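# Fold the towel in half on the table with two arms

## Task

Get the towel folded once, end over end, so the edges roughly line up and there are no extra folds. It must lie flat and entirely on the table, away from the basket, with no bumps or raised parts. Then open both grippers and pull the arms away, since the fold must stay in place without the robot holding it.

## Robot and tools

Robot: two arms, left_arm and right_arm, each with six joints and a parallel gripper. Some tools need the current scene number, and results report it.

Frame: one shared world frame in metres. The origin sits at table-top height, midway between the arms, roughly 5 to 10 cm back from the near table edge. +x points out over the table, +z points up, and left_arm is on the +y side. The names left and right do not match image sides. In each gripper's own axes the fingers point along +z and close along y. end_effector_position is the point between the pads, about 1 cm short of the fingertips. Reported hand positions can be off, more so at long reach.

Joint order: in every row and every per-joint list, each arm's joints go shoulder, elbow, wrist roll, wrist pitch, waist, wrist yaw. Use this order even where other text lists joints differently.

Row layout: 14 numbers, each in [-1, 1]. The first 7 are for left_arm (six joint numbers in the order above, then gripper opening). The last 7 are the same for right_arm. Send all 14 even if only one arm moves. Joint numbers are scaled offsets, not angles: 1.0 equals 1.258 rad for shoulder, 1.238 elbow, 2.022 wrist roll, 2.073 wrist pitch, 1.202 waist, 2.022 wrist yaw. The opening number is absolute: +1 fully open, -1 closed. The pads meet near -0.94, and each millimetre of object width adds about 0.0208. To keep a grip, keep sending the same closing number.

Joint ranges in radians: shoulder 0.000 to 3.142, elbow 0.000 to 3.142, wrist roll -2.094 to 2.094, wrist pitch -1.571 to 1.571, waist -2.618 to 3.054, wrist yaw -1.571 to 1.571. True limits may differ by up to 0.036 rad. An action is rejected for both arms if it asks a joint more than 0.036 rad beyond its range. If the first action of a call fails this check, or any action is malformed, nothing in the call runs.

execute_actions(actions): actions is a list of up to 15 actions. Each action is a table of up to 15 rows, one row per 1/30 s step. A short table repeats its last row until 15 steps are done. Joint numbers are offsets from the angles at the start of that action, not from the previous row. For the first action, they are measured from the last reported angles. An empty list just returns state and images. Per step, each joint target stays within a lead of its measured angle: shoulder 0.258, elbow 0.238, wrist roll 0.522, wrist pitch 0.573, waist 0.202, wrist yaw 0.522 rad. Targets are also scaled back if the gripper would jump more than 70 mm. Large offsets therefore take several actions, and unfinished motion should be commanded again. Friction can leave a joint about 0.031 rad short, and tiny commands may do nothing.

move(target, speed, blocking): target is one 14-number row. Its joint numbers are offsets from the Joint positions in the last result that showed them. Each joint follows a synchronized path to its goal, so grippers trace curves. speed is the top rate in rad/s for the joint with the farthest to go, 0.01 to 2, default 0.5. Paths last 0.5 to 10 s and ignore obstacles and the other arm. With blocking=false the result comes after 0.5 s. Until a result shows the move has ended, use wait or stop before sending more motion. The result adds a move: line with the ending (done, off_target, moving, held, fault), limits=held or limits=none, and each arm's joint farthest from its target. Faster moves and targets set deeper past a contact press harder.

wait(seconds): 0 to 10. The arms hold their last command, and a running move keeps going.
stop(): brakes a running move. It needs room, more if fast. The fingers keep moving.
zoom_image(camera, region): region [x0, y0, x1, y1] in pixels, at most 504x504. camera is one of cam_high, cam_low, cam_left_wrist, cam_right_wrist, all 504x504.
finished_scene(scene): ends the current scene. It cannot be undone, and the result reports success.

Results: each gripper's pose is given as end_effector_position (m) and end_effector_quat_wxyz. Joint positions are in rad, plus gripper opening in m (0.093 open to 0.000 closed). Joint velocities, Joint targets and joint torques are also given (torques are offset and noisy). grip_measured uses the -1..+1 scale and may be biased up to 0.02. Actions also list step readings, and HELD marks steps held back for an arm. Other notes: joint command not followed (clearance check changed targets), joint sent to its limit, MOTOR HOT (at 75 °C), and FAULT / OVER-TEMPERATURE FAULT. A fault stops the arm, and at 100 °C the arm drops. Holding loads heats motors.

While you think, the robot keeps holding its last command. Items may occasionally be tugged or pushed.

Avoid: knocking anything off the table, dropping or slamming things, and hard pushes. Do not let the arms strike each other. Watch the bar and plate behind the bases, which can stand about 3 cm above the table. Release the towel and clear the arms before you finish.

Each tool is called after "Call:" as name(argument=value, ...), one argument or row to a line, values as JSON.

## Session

Call:
execute_actions(
  actions=[],
)

Scene clock: 0.00 s.
left_arm: end_effector_position=(+0.1220, -0.1733, +0.0562) grip_measured=+0.985 end_effector_quat_wxyz=(+0.282, +0.383, +0.870, -0.134) | right_arm: end_effector_position=(+0.2456, -0.3347, +0.0542) grip_measured=+0.986 end_effector_quat_wxyz=(+0.247, +0.135, +0.959, -0.031)
Joint names: [shoulder, elbow, wrist roll, wrist pitch, waist, wrist yaw]
Joint positions: left_arm=[ 2.229  1.614 -0.53  -0.455 -1.431 -0.334  0.092] | right_arm=[ 1.041  0.468  0.372 -0.513  0.161  0.234  0.093]
Joint velocities: left_arm=[-0.002 -0.007 -0.081 -0.066 -0.002 -0.051 -0.   ] | right_arm=[-0.002 -0.002  0.022 -0.007  0.012 -0.022 -0.   ]
Joint torques (N m, as the arm reports them, + toward a larger angle): no reading
Motor temperatures (°C, as the motors report them): left_arm=[39 35 27 35 29 27] | right_arm=[40 35 28 36 29 27]
Joint targets: left_arm=[2.229 1.614 -0.530 -0.455 -1.431 -0.334] | right_arm=[1.041 0.468 0.372 -0.513 0.161 0.234]
camera_calibration (this result's frames):
cam_left_wrist: T_world_to_cam=[[-0.743414, -0.668068, 0.0319476, -0.0303588], [-0.658771, 0.723142, -0.207571, 0.258819], [0.115569, -0.175358, -0.977698, 0.0893105], [0, 0, 0, 1]] pos_world=[0.137612, -0.191783, 0.142012]
cam_right_wrist: T_world_to_cam=[[-0.285188, -0.958244, -0.020911, -0.250758], [-0.953788, 0.285881, -0.0925234, 0.379089], [0.094638, -0.0064419, -0.995491, 0.107659], [0, 0, 0, 1]] pos_world=[0.279869, -0.347968, 0.137005]

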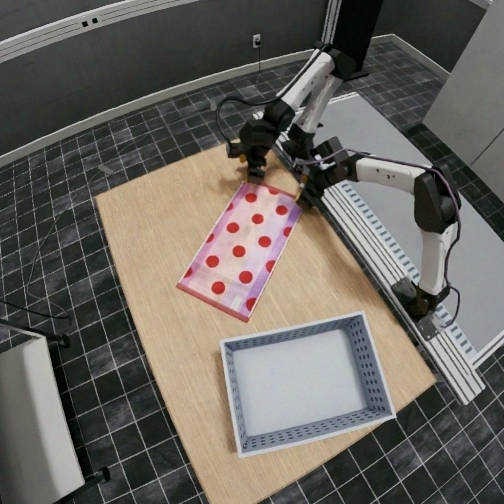

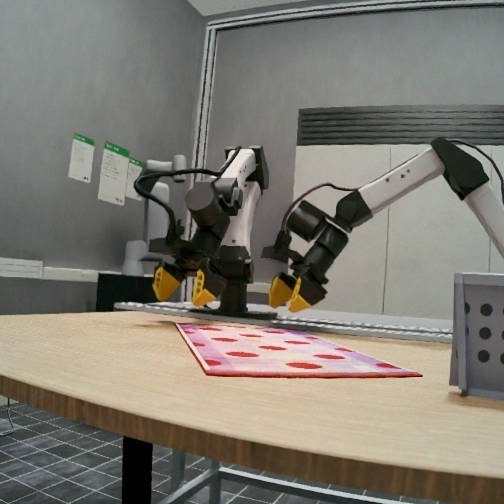

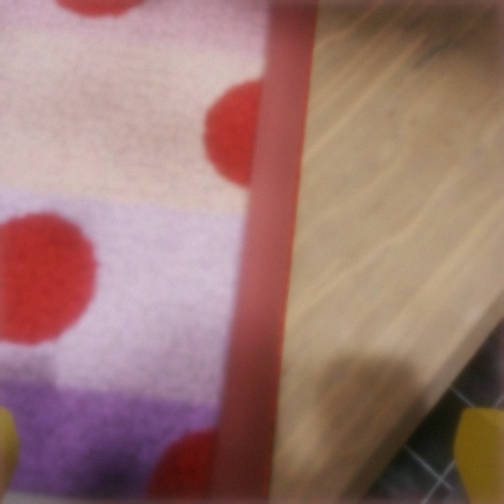

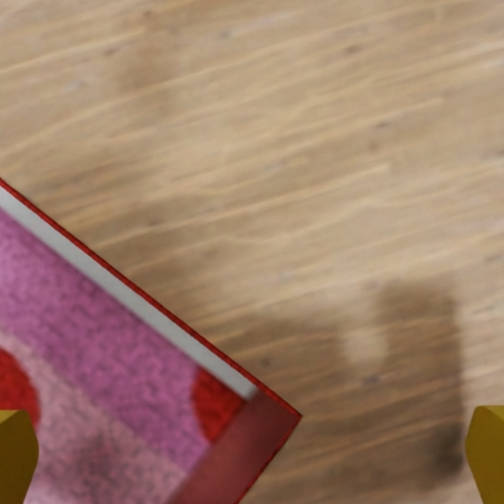

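Call:
move(
  target=[0.056,0.417,0.106,-0.297,0.134,0.165,0.1, 0.19,0.195,0.4,-0.167,0.057,-0.116,0.1],
  speed=0.6,
)

Scene clock: 34.23 s.
left_arm: end_effector_position=(+0.1469, -0.1573, +0.1412) grip_measured=+0.102 end_effector_quat_wxyz=(+0.140, +0.458, +0.866, -0.142) | right_arm: end_effector_position=(+0.2143, -0.2891, +0.0479) grip_measured=+0.103 end_effector_quat_wxyz=(+0.038, +0.462, +0.884, +0.054)
Joint names: [shoulder, elbow, wrist roll, wrist pitch, waist, wrist yaw]
Joint positions: left_arm=[ 2.27   2.12  -0.323 -1.065 -1.277 -0.009  0.05 ] | right_arm=[ 1.267  0.681  1.173 -0.843  0.215  0.006  0.05 ]
Joint velocities: left_arm=[ 0.002  0.002  0.037 -0.037 -0.012 -0.007  0.001] | right_arm=[-0.002 -0.002  0.007  0.066  0.002  0.007 -0.   ]
Joint torques (N m, as the arm reports them, + toward a larger angle): left_arm=[-13.4   10.01   0.11   1.16   0.71  -0.03] | right_arm=[-2.89  8.3   0.03  0.45  1.14  0.1 ]
Motor temperatures (°C, as the motors report them): left_arm=[50 39 27 37 29 27] | right_arm=[39 38 28 37 29 27]
Joint targets: left_arm=[2.299 2.131 -0.316 -1.070 -1.270 -0.001] | right_arm=[1.280 0.710 1.181 -0.859 0.229 -0.001]
move: off_target (left_arm, right_arm); limits=none; left_arm: farthest joint: the shoulder, 0.029 radians from its target (0.071 radians at the start); right_arm: farthest joint: the elbow, 0.028 radians from its target (0.241 radians at the start)
camera_calibration (this result's frames):
cam_left_wrist: T_world_to_cam=[[-0.831657, -0.53888, 0.133999, 0.0150318], [-0.5387, 0.841512, 0.0407487, 0.247167], [-0.134721, -0.0382966, -0.990143, 0.23248], [0, 0, 0, 1]] pos_world=[0.17697, -0.190991, 0.218102]
cam_right_wrist: T_world_to_cam=[[-0.821711, -0.553225, -0.136873, 0.0215409], [-0.559168, 0.736231, 0.381176, 0.358491], [-0.110106, 0.389751, -0.914315, 0.259217], [0, 0, 0, 1]] pos_world=[0.246698, -0.353045, 0.103306]

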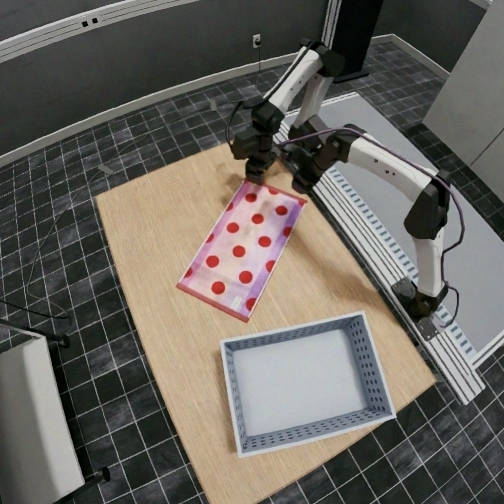

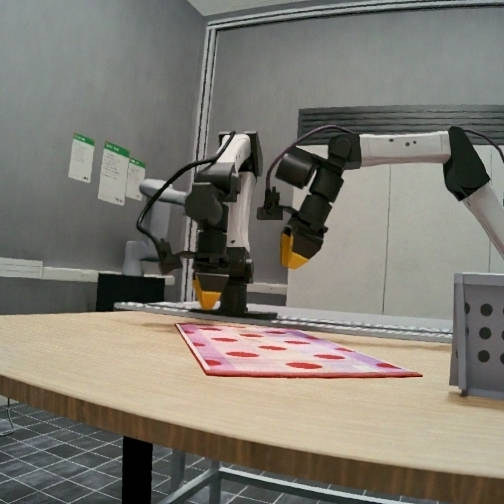

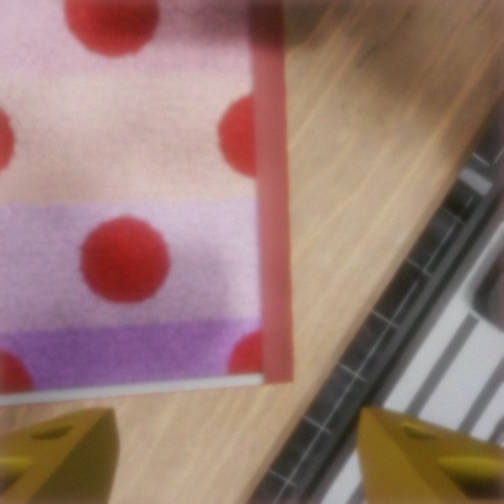

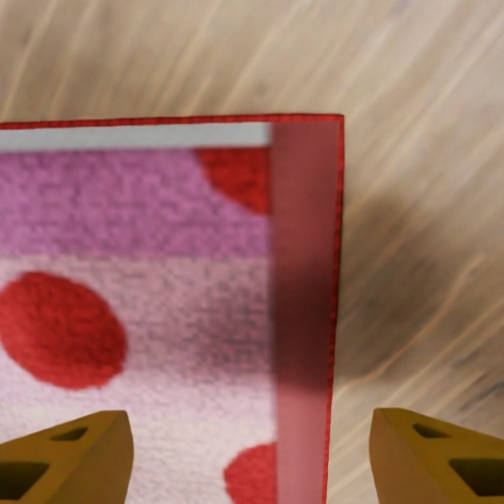

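Call:
move(
  target=[0.06,0.024,0.798,-0.09,0.05,0,0.1, 0,0,0,0,-0.04,0,0.1],
  speed=1,
)

Scene clock: 65.17 s.
left_arm: end_effector_position=(+0.1599, -0.1127, +0.1087) grip_measured=+0.102 end_effector_quat_wxyz=(+0.092, +0.949, +0.300, +0.004) | right_arm: end_effector_position=(+0.2158, -0.2970, +0.0476) grip_measured=+0.103 end_effector_quat_wxyz=(+0.038, +0.479, +0.875, +0.053)
Joint names: [shoulder, elbow, wrist roll, wrist pitch, waist, wrist yaw]
Joint positions: left_arm=[ 2.321  2.136  1.283 -1.247 -1.226 -0.008  0.05 ] | right_arm=[ 1.267  0.681  1.174 -0.843  0.177  0.006  0.05 ]
Joint velocities: left_arm=[ 0.002  0.007 -0.037 -0.022  0.007  0.007 -0.001] | right_arm=[-0.002 -0.012 -0.007 -0.051 -0.017  0.022  0.   ]
Joint torques (N m, as the arm reports them, + toward a larger angle): left_arm=[-13.78   9.78   0.11   0.62   0.92   0.02] | right_arm=[-4.08  6.17 -0.05  0.6  -1.14  0.17]
Motor temperatures (°C, as the motors report them): left_arm=[51 42 27 36 29 27] | right_arm=[38 40 28 35 29 27]
Joint targets: left_arm=[2.346 2.150 1.290 -1.252 -1.217 -0.008] | right_arm=[1.267 0.681 1.173 -0.843 0.167 0.006]
move: off_target (left_arm); limits=none; left_arm: farthest joint: the shoulder, 0.024 radians from its target (0.075 radians at the start); right_arm: farthest joint: the waist, 0.010 radians from its target (0.049 radians at the start)
camera_calibration (this result's frames):
cam_left_wrist: T_world_to_cam=[[-0.574784, 0.802197, -0.161565, 0.196359], [0.721862, 0.590051, 0.3616, -0.0468073], [0.385406, 0.0912147, -0.918228, 0.127376], [0, 0, 0, 1]] pos_world=[0.0975609, -0.141518, 0.165611]
cam_right_wrist: T_world_to_cam=[[-0.842786, -0.520981, -0.135241, 0.0323947], [-0.52958, 0.757696, 0.381368, 0.365313], [-0.0962139, 0.393033, -0.914477, 0.260173], [0, 0, 0, 1]] pos_world=[0.245796, -0.362176, 0.102984]

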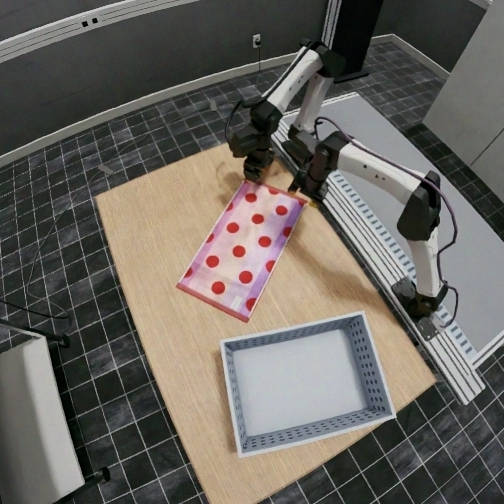

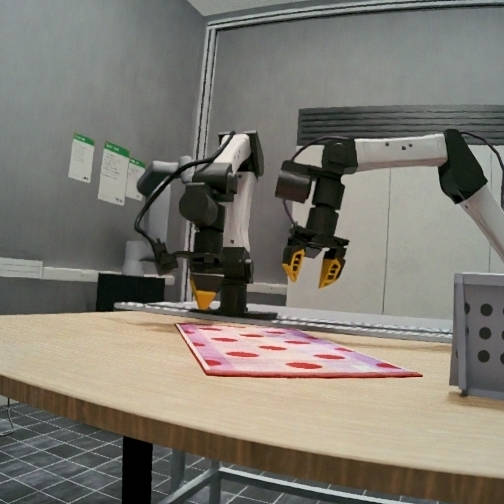

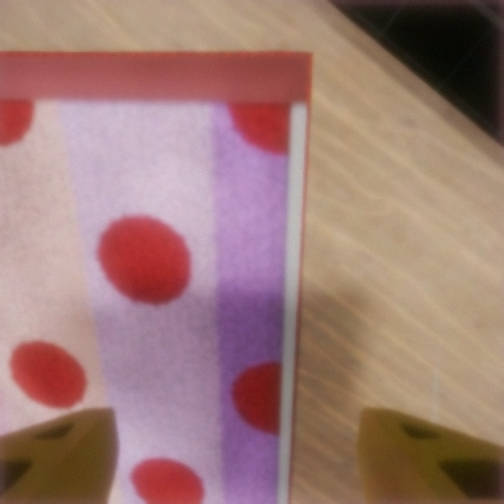

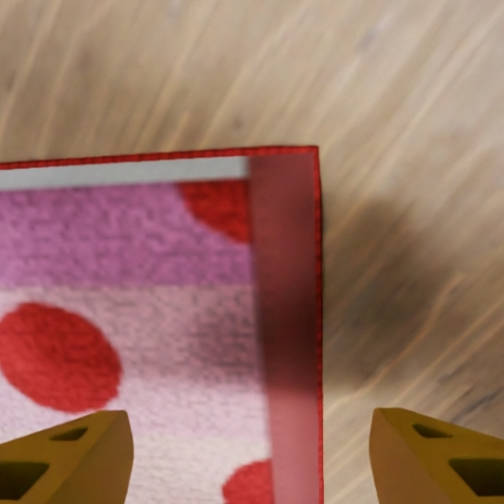

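Call:
move(
  target=[0.135,0,0,0,-0.045,0,0.1, 0.09,0,0,0,0,0,0.1],
  speed=0.3,
)

Scene clock: 79.20 s.
left_arm: end_effector_position=(+0.1357, -0.1123, +0.0361) grip_measured=+0.102 end_effector_quat_wxyz=(+0.014, +0.960, +0.278, +0.003) | right_arm: end_effector_position=(+0.2071, -0.2978, +0.0286) grip_measured=+0.103 end_effector_quat_wxyz=(-0.001, +0.479, +0.878, +0.021)
Joint names: [shoulder, elbow, wrist roll, wrist pitch, waist, wrist yaw]
Joint positions: left_arm=[ 2.478  2.136  1.283 -1.247 -1.273 -0.008  0.05 ] | right_arm=[ 1.368  0.681  1.174 -0.843  0.177  0.006  0.05 ]
Joint velocities: left_arm=[-0.022 -0.017  0.022 -0.022  0.002  0.066  0.   ] | right_arm=[-0.012 -0.007 -0.051 -0.007  0.007 -0.051 -0.001]
Joint torques (N m, as the arm reports them, + toward a larger angle): left_arm=[-15.78   8.26   0.05   0.33  -0.44   0.07] | right_arm=[-3.6   5.73 -0.04  0.4  -0.19  0.17]
Motor temperatures (°C, as the motors report them): left_arm=[52 42 27 35 29 27] | right_arm=[38 40 28 35 29 27]
Joint targets: left_arm=[2.491 2.136 1.283 -1.247 -1.280 -0.008] | right_arm=[1.380 0.681 1.174 -0.843 0.177 0.006]
move: done; limits=none; left_arm: farthest joint: the shoulder, 0.013 radians from its target (0.170 radians at the start); right_arm: farthest joint: the shoulder, 0.012 radians from its target (0.114 radians at the start)
camera_calibration (this result's frames):
cam_left_wrist: T_world_to_cam=[[-0.539064, 0.842164, -0.0130401, 0.164692], [0.765114, 0.4961, 0.410468, -0.0215598], [0.352151, 0.211291, -0.911782, 0.0877332], [0, 0, 0, 1]] pos_world=[0.0743798, -0.146539, 0.0909907]
cam_right_wrist: T_world_to_cam=[[-0.849483, -0.526014, -0.0410915, 0.0192184], [-0.492549, 0.762694, 0.419159, 0.36126], [-0.189143, 0.376308, -0.906983, 0.256249], [0, 0, 0, 1]] pos_world=[0.242732, -0.36185, 0.0817781]

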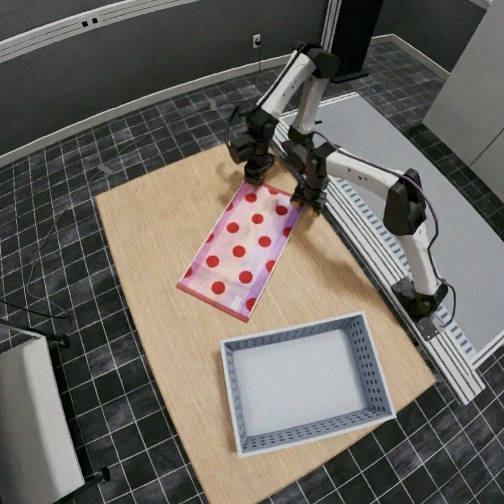

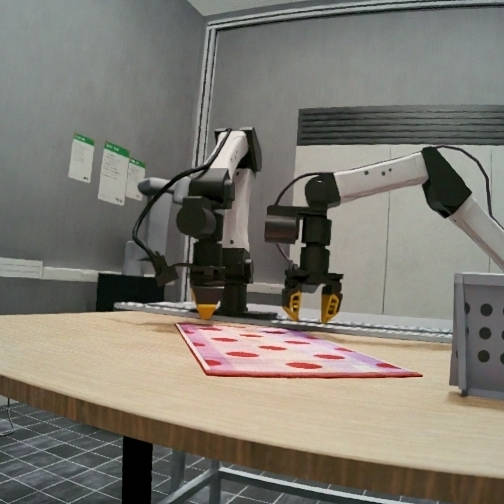

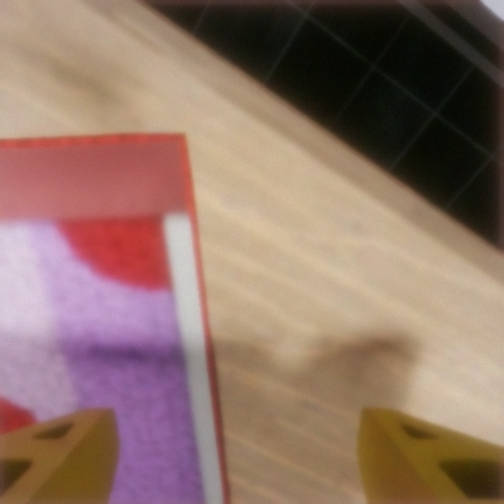

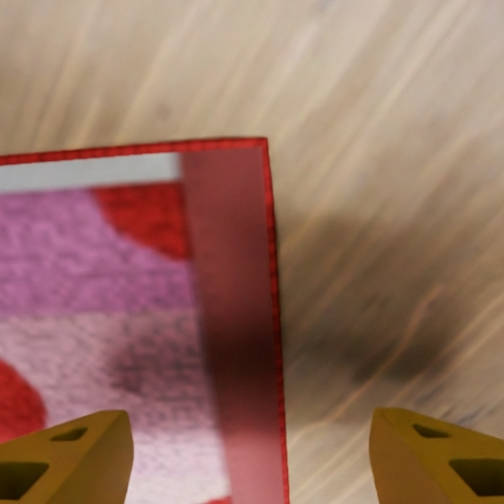

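Call:
execute_actions(
  actions=[
    [[0.07,0,0,0,0,0,0.1,0.09,0,0,0,0,0,0.1]],
    [[0.07,0,0,0,0,0,0.1,0.08,0,0,0,0,0,0.1]],
    [[0.07,0,0,0,0,0,-0.4,0.08,0,0,0,0,0,-0.4]],
    [[0.07,0,0,0,0,0,-1,0.08,0,0,0,0,0,-1]],
    [[0.06,0,0,0,0,0,-1,0.07,0,0,0,0,0,-1]],
    [[-0.05,0,0,0,0,0,-1,-0.08,0,0,0,0,0,-1]],
    [[-0.05,0,0,0,0,0,-1,-0.12,0,0,0,0,0,-1]],
  ],
)

Scene clock: 92.67 s.
left_arm: end_effector_position=(+0.1485, -0.1366, +0.0877) grip_measured=-1.000 end_effector_quat_wxyz=(+0.096, +0.955, +0.279, +0.018) | right_arm: end_effector_position=(+0.2337, -0.2869, +0.0595) grip_measured=-1.000 end_effector_quat_wxyz=(+0.012, +0.478, +0.876, +0.060)
Joint names: [shoulder, elbow, wrist roll, wrist pitch, waist, wrist yaw]
Joint positions: left_arm=[ 2.408  2.199  1.283 -1.215 -1.273 -0.039  0.   ] | right_arm=[ 1.365  0.806  1.173 -0.903  0.177 -0.038  0.   ]
Joint velocities: left_arm=[ 0.002 -0.007 -0.037 -0.022 -0.002 -0.022  0.   ] | right_arm=[-0.017  0.002  0.037  0.066 -0.002 -0.007  0.   ]
Joint torques (N m, as the arm reports them, + toward a larger angle): left_arm=[-15.69   8.33   0.03   0.65  -0.05   0.02] | right_arm=[-5.72  6.51 -0.04  0.56 -0.19  0.17]
Motor temperatures (°C, as the motors report them): left_arm=[53 41 27 34 29 27] | right_arm=[38 39 28 34 29 27]
Joint targets: left_arm=[2.420 2.199 1.283 -1.217 -1.273 -0.038] | right_arm=[1.357 0.811 1.173 -0.900 0.177 -0.036]
Step readings (joint positions; steps 1 to 15: 1st action; 16 to 30: 2nd action; 31 to 45: 3rd action; 46 to 60: 4th action; 61 to 75: 5th action; 76 to 90: 6th action; 91 to 105: 7th action):
0: left_arm=[2.478 2.136 1.283 -1.247 -1.273 -0.008] | right_arm=[1.368 0.681 1.174 -0.843 0.177 0.006]
1: left_arm=[2.483 2.138 1.283 -1.248 -1.273 -0.008] | right_arm=[1.380 0.681 1.174 -0.844 0.177 0.006]
2: left_arm=[2.491 2.139 1.283 -1.248 -1.273 -0.008] | right_arm=[1.407 0.681 1.174 -0.839 0.177 0.006]
4: left_arm=[2.516 2.140 1.283 -1.248 -1.273 -0.008] | right_arm=[1.454 0.686 1.174 -0.838 0.177 0.002]
8: left_arm=[2.526 2.146 1.283 -1.245 -1.273 -0.012] | right_arm=[1.455 0.691 1.174 -0.840 0.177 0.002]
15: left_arm=[2.526 2.146 1.283 -1.244 -1.273 -0.013] | right_arm=[1.455 0.691 1.174 -0.840 0.177 0.002]
16: left_arm=[2.529 2.147 1.283 -1.244 -1.273 -0.013] | right_arm=[1.462 0.692 1.174 -0.840 0.177 0.002]
17: left_arm=[2.532 2.152 1.283 -1.245 -1.273 -0.013] | right_arm=[1.475 0.702 1.174 -0.844 0.177 0.000]
19: left_arm=[2.534 2.156 1.283 -1.250 -1.273 -0.014] | right_arm=[1.489 0.716 1.174 -0.859 0.177 -0.000]
23: left_arm=[2.535 2.158 1.283 -1.252 -1.273 -0.014] | right_arm=[1.491 0.719 1.174 -0.863 0.177 -0.000]
30: left_arm=[2.535 2.158 1.283 -1.252 -1.273 -0.014] | right_arm=[1.491 0.719 1.174 -0.863 0.177 -0.000]
31: left_arm=[2.536 2.161 1.283 -1.253 -1.273 -0.015] | right_arm=[1.496 0.723 1.174 -0.866 0.177 -0.001]
32: left_arm=[2.540 2.167 1.283 -1.241 -1.273 -0.019] | right_arm=[1.509 0.734 1.174 -0.855 0.177 -0.010]
34: left_arm=[2.545 2.174 1.283 -1.232 -1.273 -0.024] | right_arm=[1.530 0.750 1.174 -0.854 0.177 -0.021]
38: left_arm=[2.545 2.174 1.283 -1.232 -1.273 -0.025] | right_arm=[1.531 0.752 1.174 -0.857 0.177 -0.022]
45: left_arm=[2.545 2.174 1.283 -1.232 -1.273 -0.025] | right_arm=[1.531 0.752 1.174 -0.857 0.177 -0.022]
46: left_arm=[2.547 2.177 1.283 -1.230 -1.273 -0.027] | right_arm=[1.536 0.756 1.174 -0.858 0.177 -0.025]
47: left_arm=[2.550 2.184 1.283 -1.217 -1.273 -0.033] | right_arm=[1.548 0.768 1.174 -0.851 0.177 -0.034]
49: left_arm=[2.554 2.190 1.283 -1.211 -1.273 -0.036] | right_arm=[1.566 0.782 1.173 -0.865 0.177 -0.035]
53: left_arm=[2.554 2.190 1.283 -1.211 -1.273 -0.036] | right_arm=[1.568 0.784 1.173 -0.869 0.177 -0.035]
60: left_arm=[2.554 2.190 1.283 -1.211 -1.273 -0.036] | right_arm=[1.568 0.784 1.173 -0.869 0.177 -0.035]
61: left_arm=[2.554 2.193 1.283 -1.211 -1.273 -0.036] | right_arm=[1.571 0.789 1.173 -0.873 0.177 -0.035]
62: left_arm=[2.556 2.196 1.283 -1.213 -1.273 -0.037] | right_arm=[1.581 0.797 1.173 -0.880 0.177 -0.035]
64: left_arm=[2.557 2.198 1.283 -1.216 -1.273 -0.037] | right_arm=[1.592 0.808 1.173 -0.891 0.177 -0.035]
68: left_arm=[2.558 2.199 1.283 -1.216 -1.273 -0.037] | right_arm=[1.595 0.810 1.173 -0.894 0.177 -0.035]
75: left_arm=[2.558 2.199 1.283 -1.216 -1.273 -0.037] | right_arm=[1.595 0.810 1.173 -0.894 0.177 -0.035]
76: left_arm=[2.549 2.199 1.283 -1.216 -1.273 -0.037] | right_arm=[1.581 0.811 1.173 -0.895 0.177 -0.035]
77: left_arm=[2.542 2.199 1.283 -1.219 -1.273 -0.037] | right_arm=[1.560 0.810 1.173 -0.900 0.177 -0.035]
79: left_arm=[2.518 2.199 1.283 -1.219 -1.273 -0.037] | right_arm=[1.521 0.810 1.173 -0.900 0.177 -0.036]
83: left_arm=[2.484 2.199 1.283 -1.217 -1.273 -0.038] | right_arm=[1.508 0.810 1.173 -0.900 0.177 -0.036]
90: left_arm=[2.483 2.199 1.283 -1.217 -1.273 -0.038] | right_arm=[1.508 0.810 1.173 -0.900 0.177 -0.036]
91: left_arm=[2.479 2.199 1.283 -1.217 -1.273 -0.038] | right_arm=[1.493 0.809 1.173 -0.899 0.177 -0.036]
92: left_arm=[2.473 2.199 1.283 -1.218 -1.273 -0.038] | right_arm=[1.460 0.806 1.173 -0.902 0.177 -0.037]
94: left_arm=[2.450 2.199 1.283 -1.218 -1.273 -0.038] | right_arm=[1.392 0.806 1.173 -0.902 0.177 -0.037]
98: left_arm=[2.411 2.199 1.283 -1.216 -1.273 -0.039] | right_arm=[1.365 0.806 1.173 -0.902 0.177 -0.038]
105: Joint positions above
camera_calibration (this result's frames):
cam_left_wrist: T_world_to_cam=[[-0.535647, 0.825273, -0.178901, 0.204419], [0.733079, 0.559607, 0.386568, -0.0249036], [0.419139, 0.0759153, -0.904743, 0.106355], [0, 0, 0, 1]] pos_world=[0.0831752, -0.162839, 0.142422]
cam_right_wrist: T_world_to_cam=[[-0.844556, -0.521731, -0.120503, 0.0536281], [-0.518057, 0.739221, 0.430313, 0.351606], [-0.135429, 0.425851, -0.894601, 0.286146], [0, 0, 0, 1]] pos_world=[0.266197, -0.353791, 0.111149]

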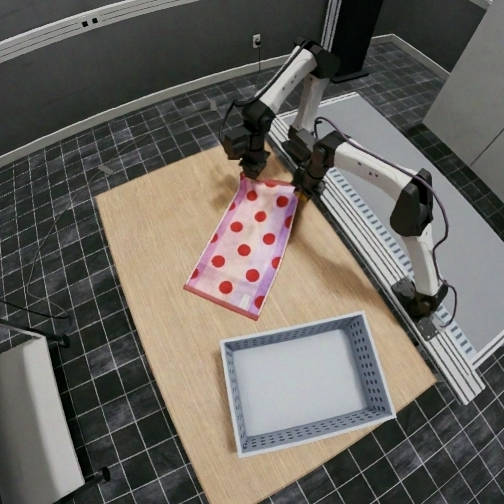

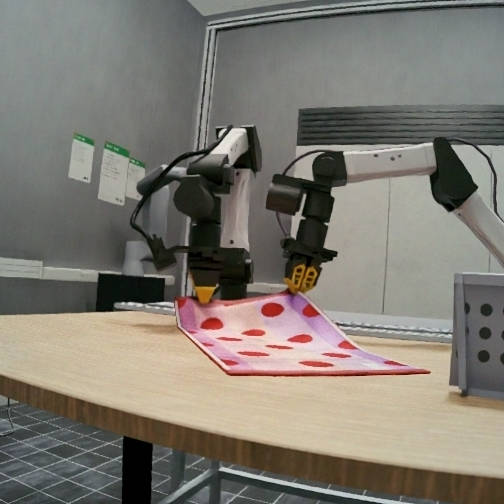

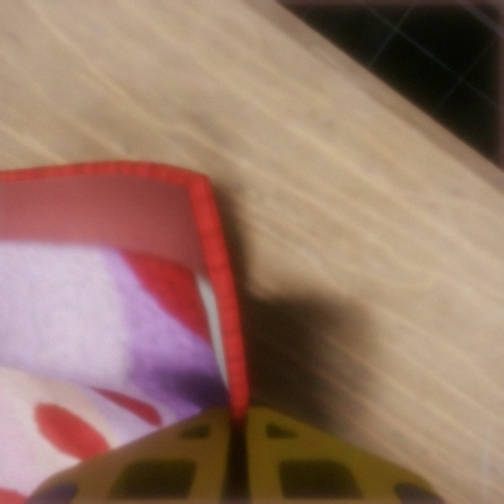

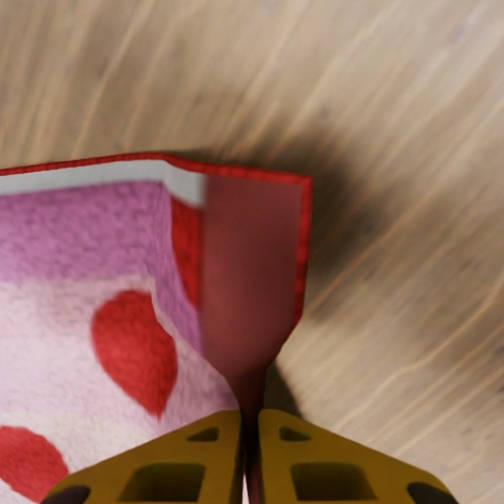

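Call:
move(
  target=[-0.293,-0.21,0,0.128,0,0,-1, -0.151,0.298,0,-0.182,0,0,-1],
  speed=0.4,
)

Scene clock: 124.40 s.
left_arm: end_effector_position=(+0.1494, -0.1376, +0.2101) grip_measured=-1.000 end_effector_quat_wxyz=(+0.285, +0.919, +0.273, +0.017) | right_arm: end_effector_position=(+0.2358, -0.2903, +0.1822) grip_measured=-1.000 end_effector_quat_wxyz=(+0.069, +0.474, +0.871, +0.109)
Joint names: [shoulder, elbow, wrist roll, wrist pitch, waist, wrist yaw]
Joint positions: left_arm=[ 2.037  1.956  1.283 -0.958 -1.273 -0.041  0.   ] | right_arm=[ 1.189  1.149  1.173 -1.27   0.177 -0.046  0.   ]
Joint velocities: left_arm=[-0.002 -0.002 -0.037 -0.022  0.002  0.007  0.   ] | right_arm=[-0.022  0.012  0.007  0.051  0.002 -0.022  0.   ]
Joint torques (N m, as the arm reports them, + toward a larger angle): left_arm=[-13.84   7.76   0.01   1.59   0.17   0.02] | right_arm=[-5.08  8.47 -0.05  0.73 -0.19  0.22]
Motor temperatures (°C, as the motors report them): left_arm=[57 41 27 34 29 27] | right_arm=[38 39 28 34 29 27]
Joint targets: left_arm=[2.039 1.939 1.283 -0.950 -1.273 -0.038] | right_arm=[1.174 1.175 1.173 -1.280 0.177 -0.038]
move: off_target (right_arm); limits=none; left_arm: farthest joint: the elbow, 0.017 radians from its target (0.260 radians at the start); right_arm: farthest joint: the elbow, 0.026 radians from its target (0.369 radians at the start)
camera_calibration (this result's frames):
cam_left_wrist: T_world_to_cam=[[-0.499039, 0.693761, -0.519284, 0.27564], [0.698565, 0.676658, 0.232682, -0.0186913], [0.512803, -0.246637, -0.822316, 0.141084], [0, 0, 0, 1]] pos_world=[0.0782638, -0.143784, 0.2635]
cam_right_wrist: T_world_to_cam=[[-0.818654, -0.511227, -0.261635, 0.0910704], [-0.574288, 0.728409, 0.373651, 0.322859], [-0.000443053, 0.456144, -0.889906, 0.373758], [0, 0, 0, 1]] pos_world=[0.260135, -0.359103, 0.2358]

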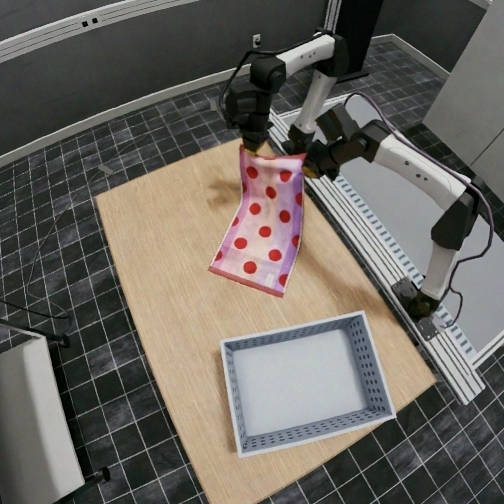

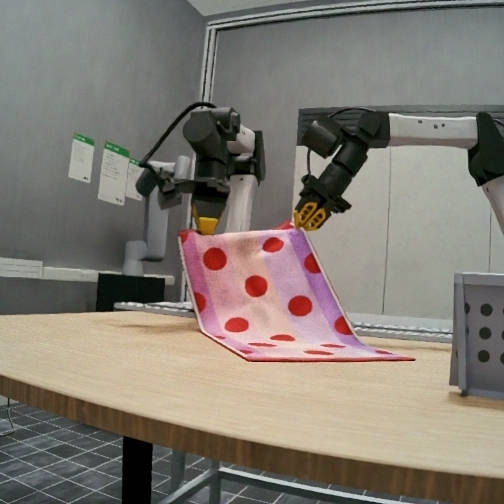

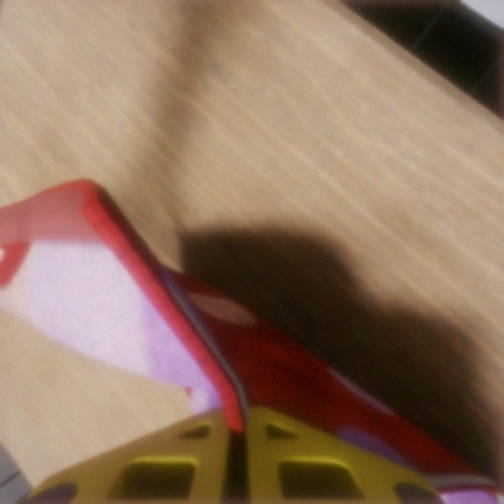

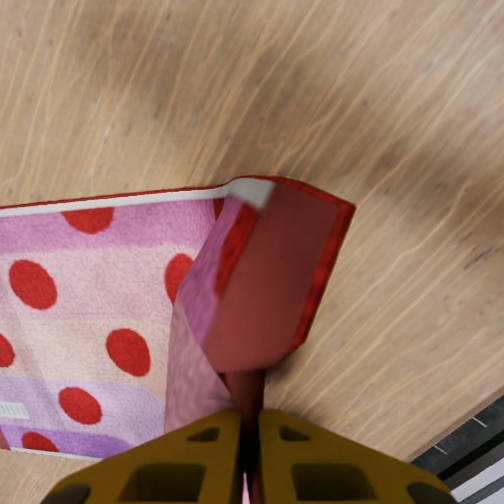

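Call:
move(
  target=[-0.133,-0.126,0,-0.054,0.086,0,-1, 0.295,0.316,0.061,0.029,0.21,0,-1],
  speed=0.4,
)

Scene clock: 163.63 s.
left_arm: end_effector_position=(+0.1793, -0.0700, +0.2223) grip_measured=-1.000 end_effector_quat_wxyz=(+0.254, +0.911, +0.322, +0.032) | right_arm: end_effector_position=(+0.3074, -0.1950, +0.2037) grip_measured=-0.999 end_effector_quat_wxyz=(+0.053, +0.415, +0.898, +0.138)
Joint names: [shoulder, elbow, wrist roll, wrist pitch, waist, wrist yaw]
Joint positions: left_arm=[ 1.876  1.819  1.283 -1.042 -1.172 -0.048  0.   ] | right_arm=[ 1.552  1.508  1.287 -1.242  0.422 -0.06   0.   ]
Joint velocities: left_arm=[-0.002 -0.007  0.007  0.022  0.002 -0.022  0.   ] | right_arm=[ 0.017 -0.017  0.022 -0.007 -0.002 -0.022  0.   ]
Joint torques (N m, as the arm reports them, + toward a larger angle): left_arm=[-12.69   7.32   0.03   1.11   0.38   0.06] | right_arm=[-6.62  9.07  0.04  1.16  0.59  0.32]
Motor temperatures (°C, as the motors report them): left_arm=[55 40 27 36 29 27] | right_arm=[38 42 28 33 29 27]
Joint targets: left_arm=[1.869 1.800 1.283 -1.071 -1.169 -0.041] | right_arm=[1.560 1.540 1.296 -1.210 0.430 -0.045]
move: off_target (left_arm, right_arm); limits=none; left_arm: farthest joint: the wrist pitch, 0.028 radians from its target (0.111 radians at the start); right_arm: farthest joint: the elbow, 0.032 radians from its target (0.391 radians at the start)
camera_calibration (this result's frames):
cam_left_wrist: T_world_to_cam=[[-0.578775, 0.666317, -0.470151, 0.251387], [0.629422, 0.731573, 0.261971, -0.0784728], [0.518506, -0.144301, -0.84281, 0.163182], [0, 0, 0, 1]] pos_world=[0.110278, -0.0865477, 0.27628]
cam_right_wrist: T_world_to_cam=[[-0.739471, -0.604106, -0.297052, 0.168736], [-0.670664, 0.622912, 0.40273, 0.289711], [-0.0582546, 0.497029, -0.865776, 0.370289], [0, 0, 0, 1]] pos_world=[0.340645, -0.262575, 0.254035]

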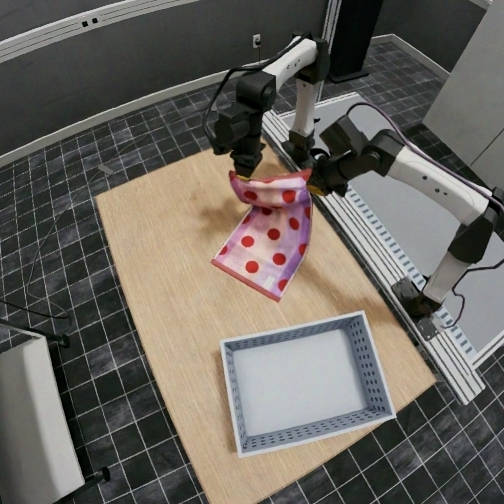

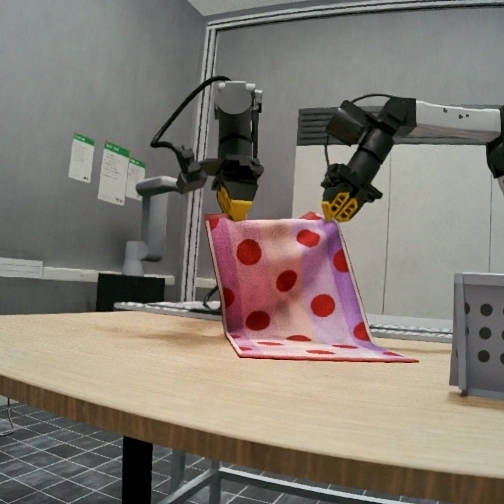

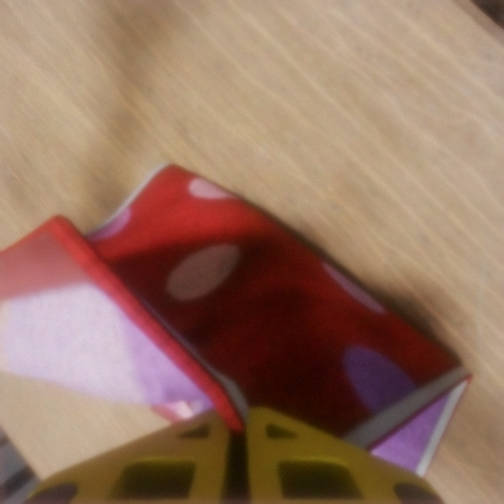

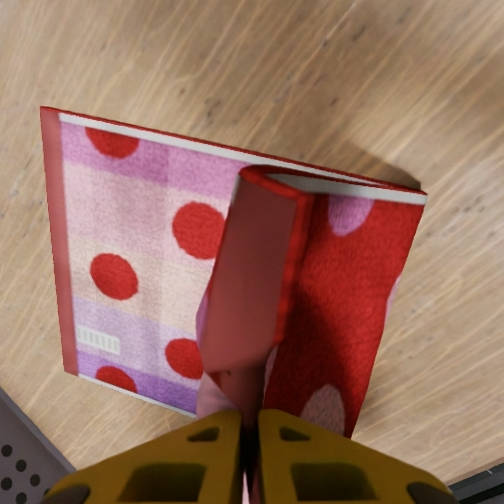

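Call:
zoom_image(
  camera="cam_high",
  region=[190,150,350,330],
)

Region (190, 150, 350, 330) of cam_high's 504x504 image, scaled by 2.800, with more detail than that image has.

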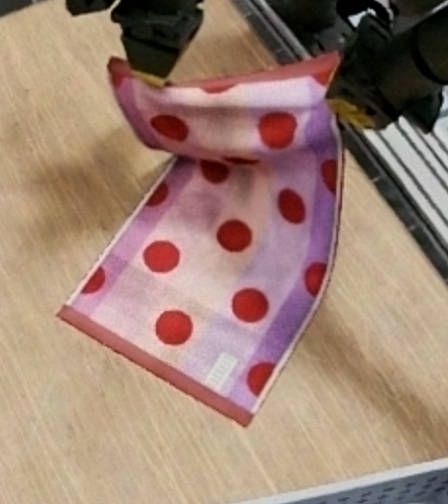

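Call:
move(
  target=[-0.02,-0.225,0.236,0.006,0.247,0,-1, 0.221,0.026,0.16,0.17,0.102,0,-1],
  speed=0.4,
)

Scene clock: 202.17 s.
left_arm: end_effector_position=(+0.2636, +0.0354, +0.1393) grip_measured=-1.000 end_effector_quat_wxyz=(+0.125, +0.959, +0.244, +0.074) | right_arm: end_effector_position=(+0.3620, -0.1135, +0.1319) grip_measured=-1.000 end_effector_quat_wxyz=(+0.031, +0.499, +0.848, +0.173)
Joint names: [shoulder, elbow, wrist roll, wrist pitch, waist, wrist yaw]
Joint positions: left_arm=[ 1.86   1.558  1.753 -1.02  -0.878 -0.05   0.   ] | right_arm=[ 1.826  1.508  1.602 -0.917  0.535 -0.072  0.   ]
Joint velocities: left_arm=[-0.002  0.002  0.066 -0.095 -0.012  0.007  0.   ] | right_arm=[ 0.007 -0.012  0.022  0.022 -0.007  0.022  0.   ]
Joint torques (N m, as the arm reports them, + toward a larger angle): left_arm=[-12.39   7.02   0.09   0.79   0.37   0.01] | right_arm=[-10.01   9.24   0.02   1.17   0.7    0.27]
Motor temperatures (°C, as the motors report them): left_arm=[53 40 27 35 29 27] | right_arm=[39 44 28 34 29 27]
Joint targets: left_arm=[1.850 1.540 1.761 -1.030 -0.875 -0.048] | right_arm=[1.830 1.540 1.611 -0.890 0.544 -0.060]
move: off_target (right_arm); limits=none; left_arm: farthest joint: the elbow, 0.018 radians from its target (0.279 radians at the start); right_arm: farthest joint: the elbow, 0.032 radians from its target (0.032 radians at the start)
camera_calibration (this result's frames):
cam_left_wrist: T_world_to_cam=[[-0.457832, 0.849398, -0.262514, 0.123677], [0.709119, 0.526994, 0.468432, -0.229422], [0.536228, 0.0283099, -0.843598, 0.0540581], [0, 0, 0, 1]] pos_world=[0.190323, 0.014323, 0.185539]
cam_right_wrist: T_world_to_cam=[[-0.843477, -0.425251, -0.328188, 0.299138], [-0.536868, 0.687685, 0.488735, 0.252008], [0.0178552, 0.588431, -0.808351, 0.246065], [0, 0, 0, 1]] pos_world=[0.383217, -0.190886, 0.173915]

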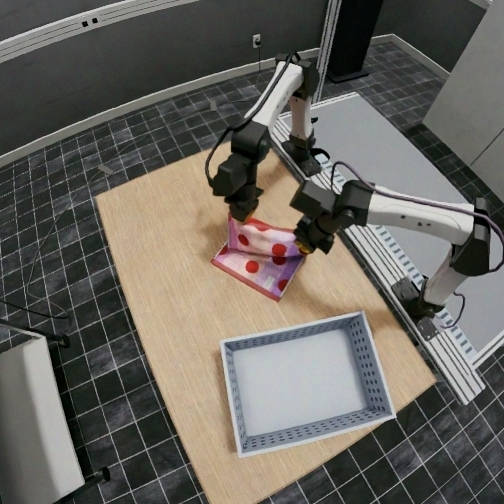

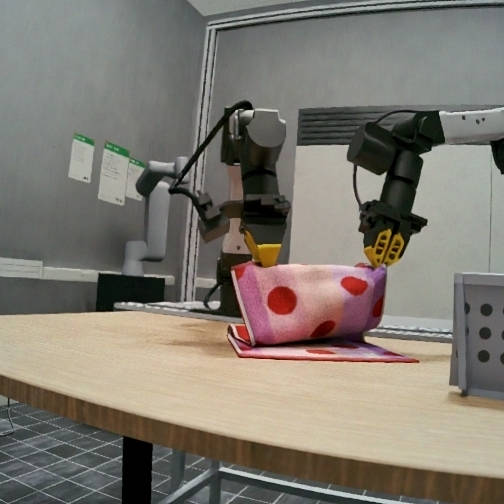

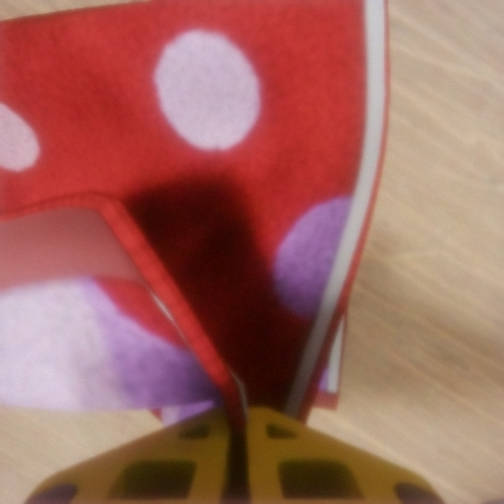

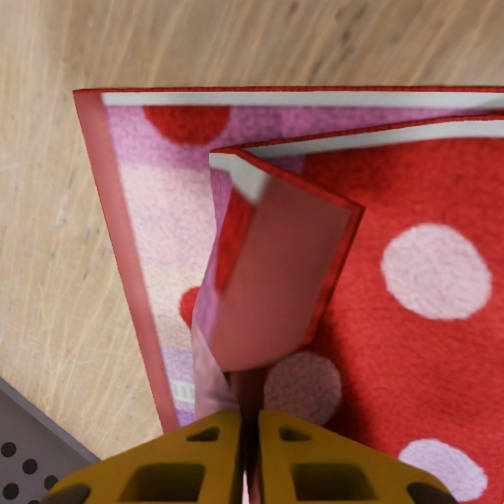

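Call:
move(
  target=[0.167,-0.055,0.1,0.1,0.168,0,-1, 0.265,0.11,0,0.177,0,0,-1],
  speed=0.3,
)

Scene clock: 222.60 s.
left_arm: end_effector_position=(+0.3403, +0.0731, +0.0565) grip_measured=-1.000 end_effector_quat_wxyz=(+0.091, +0.962, +0.246, +0.079) | right_arm: end_effector_position=(+0.4409, -0.0622, +0.0509) grip_measured=-1.000 end_effector_quat_wxyz=(+0.057, +0.493, +0.839, +0.223)
Joint names: [shoulder, elbow, wrist roll, wrist pitch, waist, wrist yaw]
Joint positions: left_arm=[ 2.051  1.506  1.948 -0.821 -0.68  -0.05   0.   ] | right_arm=[ 2.157  1.612  1.602 -0.575  0.535 -0.075  0.   ]
Joint velocities: left_arm=[-0.002 -0.017 -0.051  0.007 -0.017 -0.095  0.   ] | right_arm=[ 0.007  0.012  0.037  0.037 -0.002 -0.037  0.   ]
Joint torques (N m, as the arm reports them, + toward a larger angle): left_arm=[-11.56   6.77   0.07   0.83   0.49   0.01] | right_arm=[-13.13   9.17  -0.06   1.34  -0.17   0.16]
Motor temperatures (°C, as the motors report them): left_arm=[53 39 27 34 29 27] | right_arm=[42 45 28 34 29 27]
Joint targets: left_arm=[2.070 1.491 1.955 -0.813 -0.676 -0.050] | right_arm=[2.159 1.644 1.602 -0.550 0.535 -0.072]
move: off_target (right_arm); limits=none; left_arm: farthest joint: the shoulder, 0.019 radians from its target (0.210 radians at the start); right_arm: farthest joint: the elbow, 0.032 radians from its target (0.136 radians at the start)
camera_calibration (this result's frames):
cam_left_wrist: T_world_to_cam=[[-0.467149, 0.861338, -0.199671, 0.103834], [0.707903, 0.499658, 0.499214, -0.264222], [0.529759, 0.0918598, -0.843159, -0.0604665], [0, 0, 0, 1]] pos_world=[0.267583, 0.0481389, 0.101653]
cam_right_wrist: T_world_to_cam=[[-0.808232, -0.398697, -0.43336, 0.352383], [-0.580892, 0.660499, 0.475716, 0.317046], [0.0965678, 0.636224, -0.765437, 0.115087], [0, 0, 0, 1]] pos_world=[0.457863, -0.142136, 0.0899773]

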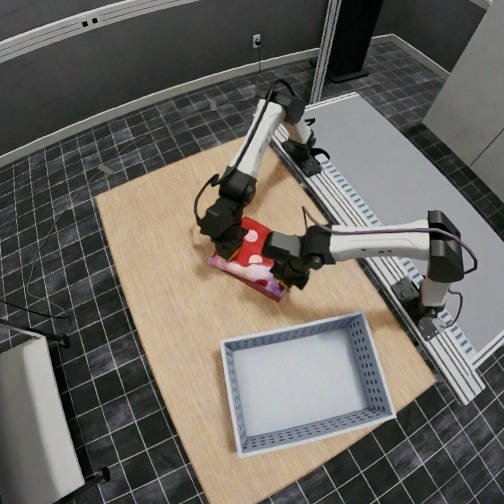

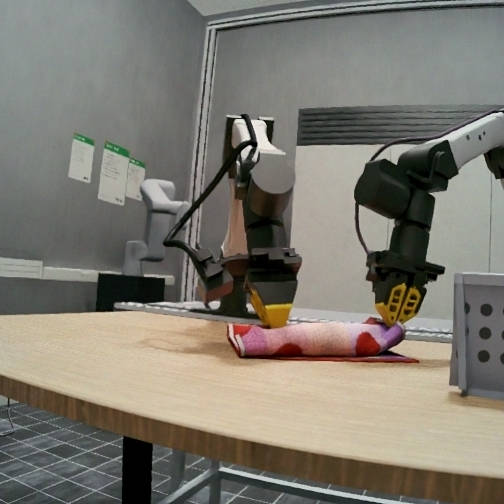

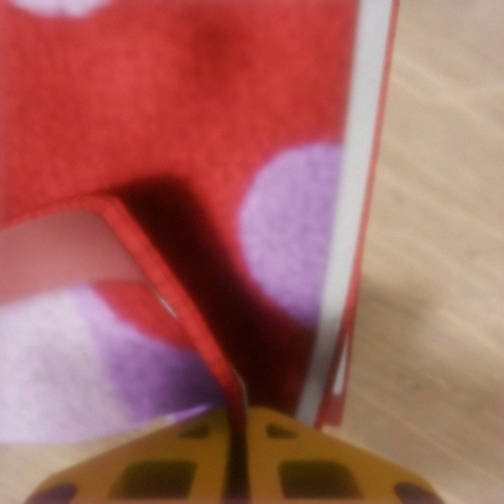

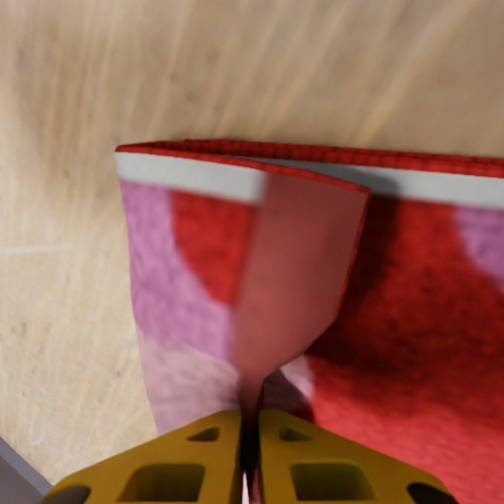

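Call:
move(
  target=[-0.211,0.165,-0.31,-0.168,-0.528,0,-1, -0.697,-0.252,0.024,-0.374,0.037,0,-1],
  speed=0.45,
)

Scene clock: 256.13 s.
left_arm: end_effector_position=(+0.1102, -0.0424, +0.2067) grip_measured=-1.000 end_effector_quat_wxyz=(+0.193, +0.951, +0.240, +0.026) | right_arm: end_effector_position=(+0.2148, -0.1912, +0.2118) grip_measured=-1.000 end_effector_quat_wxyz=(-0.001, +0.505, +0.851, +0.143)
Joint names: [shoulder, elbow, wrist roll, wrist pitch, waist, wrist yaw]
Joint positions: left_arm=[ 1.789  1.702  1.329 -1.14  -1.307 -0.054  0.   ] | right_arm=[ 1.293  1.321  1.644 -1.342  0.569 -0.088  0.   ]
Joint velocities: left_arm=[ 0.002 -0.002  0.007 -0.007 -0.012  0.051  0.   ] | right_arm=[-0.017 -0.002 -0.022 -0.022  0.022  0.022  0.   ]
Joint torques (N m, as the arm reports them, + toward a larger angle): left_arm=[-11.23   9.64  -0.04   0.86  -0.43   0.02] | right_arm=[-5.77  4.9   0.02  0.7   0.82  0.26]
Motor temperatures (°C, as the motors report them): left_arm=[51 39 27 34 29 27] | right_arm=[48 45 28 35 29 27]
Joint targets: left_arm=[1.786 1.710 1.321 -1.169 -1.314 -0.050] | right_arm=[1.280 1.300 1.651 -1.350 0.580 -0.075]
move: off_target (left_arm, right_arm); limits=none; left_arm: farthest joint: the wrist pitch, 0.029 radians from its target (0.348 radians at the start); right_arm: farthest joint: the elbow, 0.021 radians from its target (0.312 radians at the start)
camera_calibration (this result's frames):
cam_left_wrist: T_world_to_cam=[[-0.453823, 0.812172, -0.366636, 0.156748], [0.746184, 0.57127, 0.341849, -0.0872143], [0.487088, -0.118439, -0.865284, 0.19904], [0, 0, 0, 1]] pos_world=[0.0392639, -0.0539097, 0.25951]
cam_right_wrist: T_world_to_cam=[[-0.866936, -0.433255, -0.246397, 0.15433], [-0.495553, 0.696327, 0.519187, 0.173723], [-0.0533677, 0.572205, -0.818372, 0.37333], [0, 0, 0, 1]] pos_world=[0.239807, -0.267726, 0.253355]

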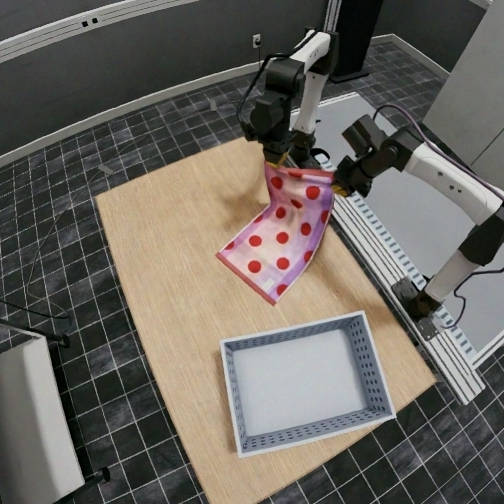

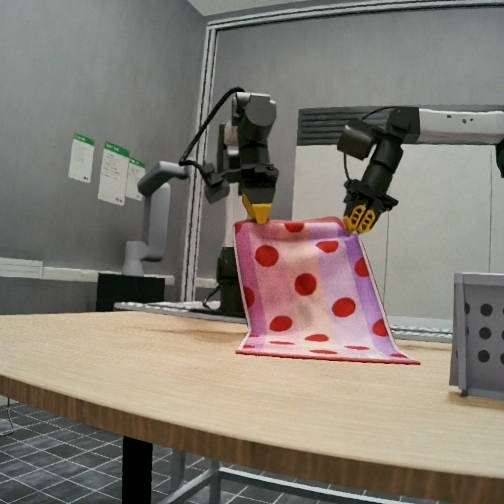

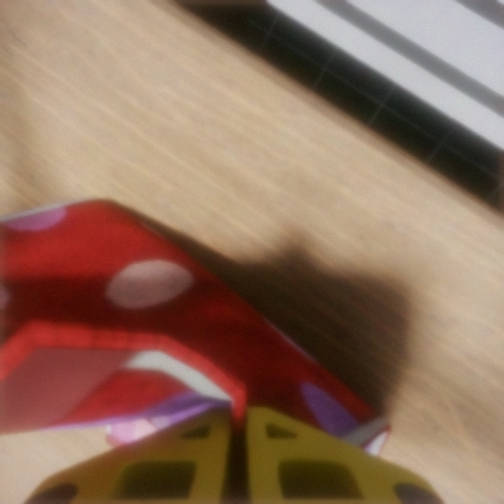

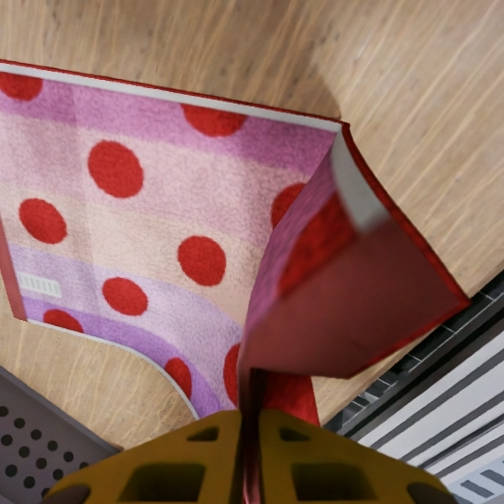

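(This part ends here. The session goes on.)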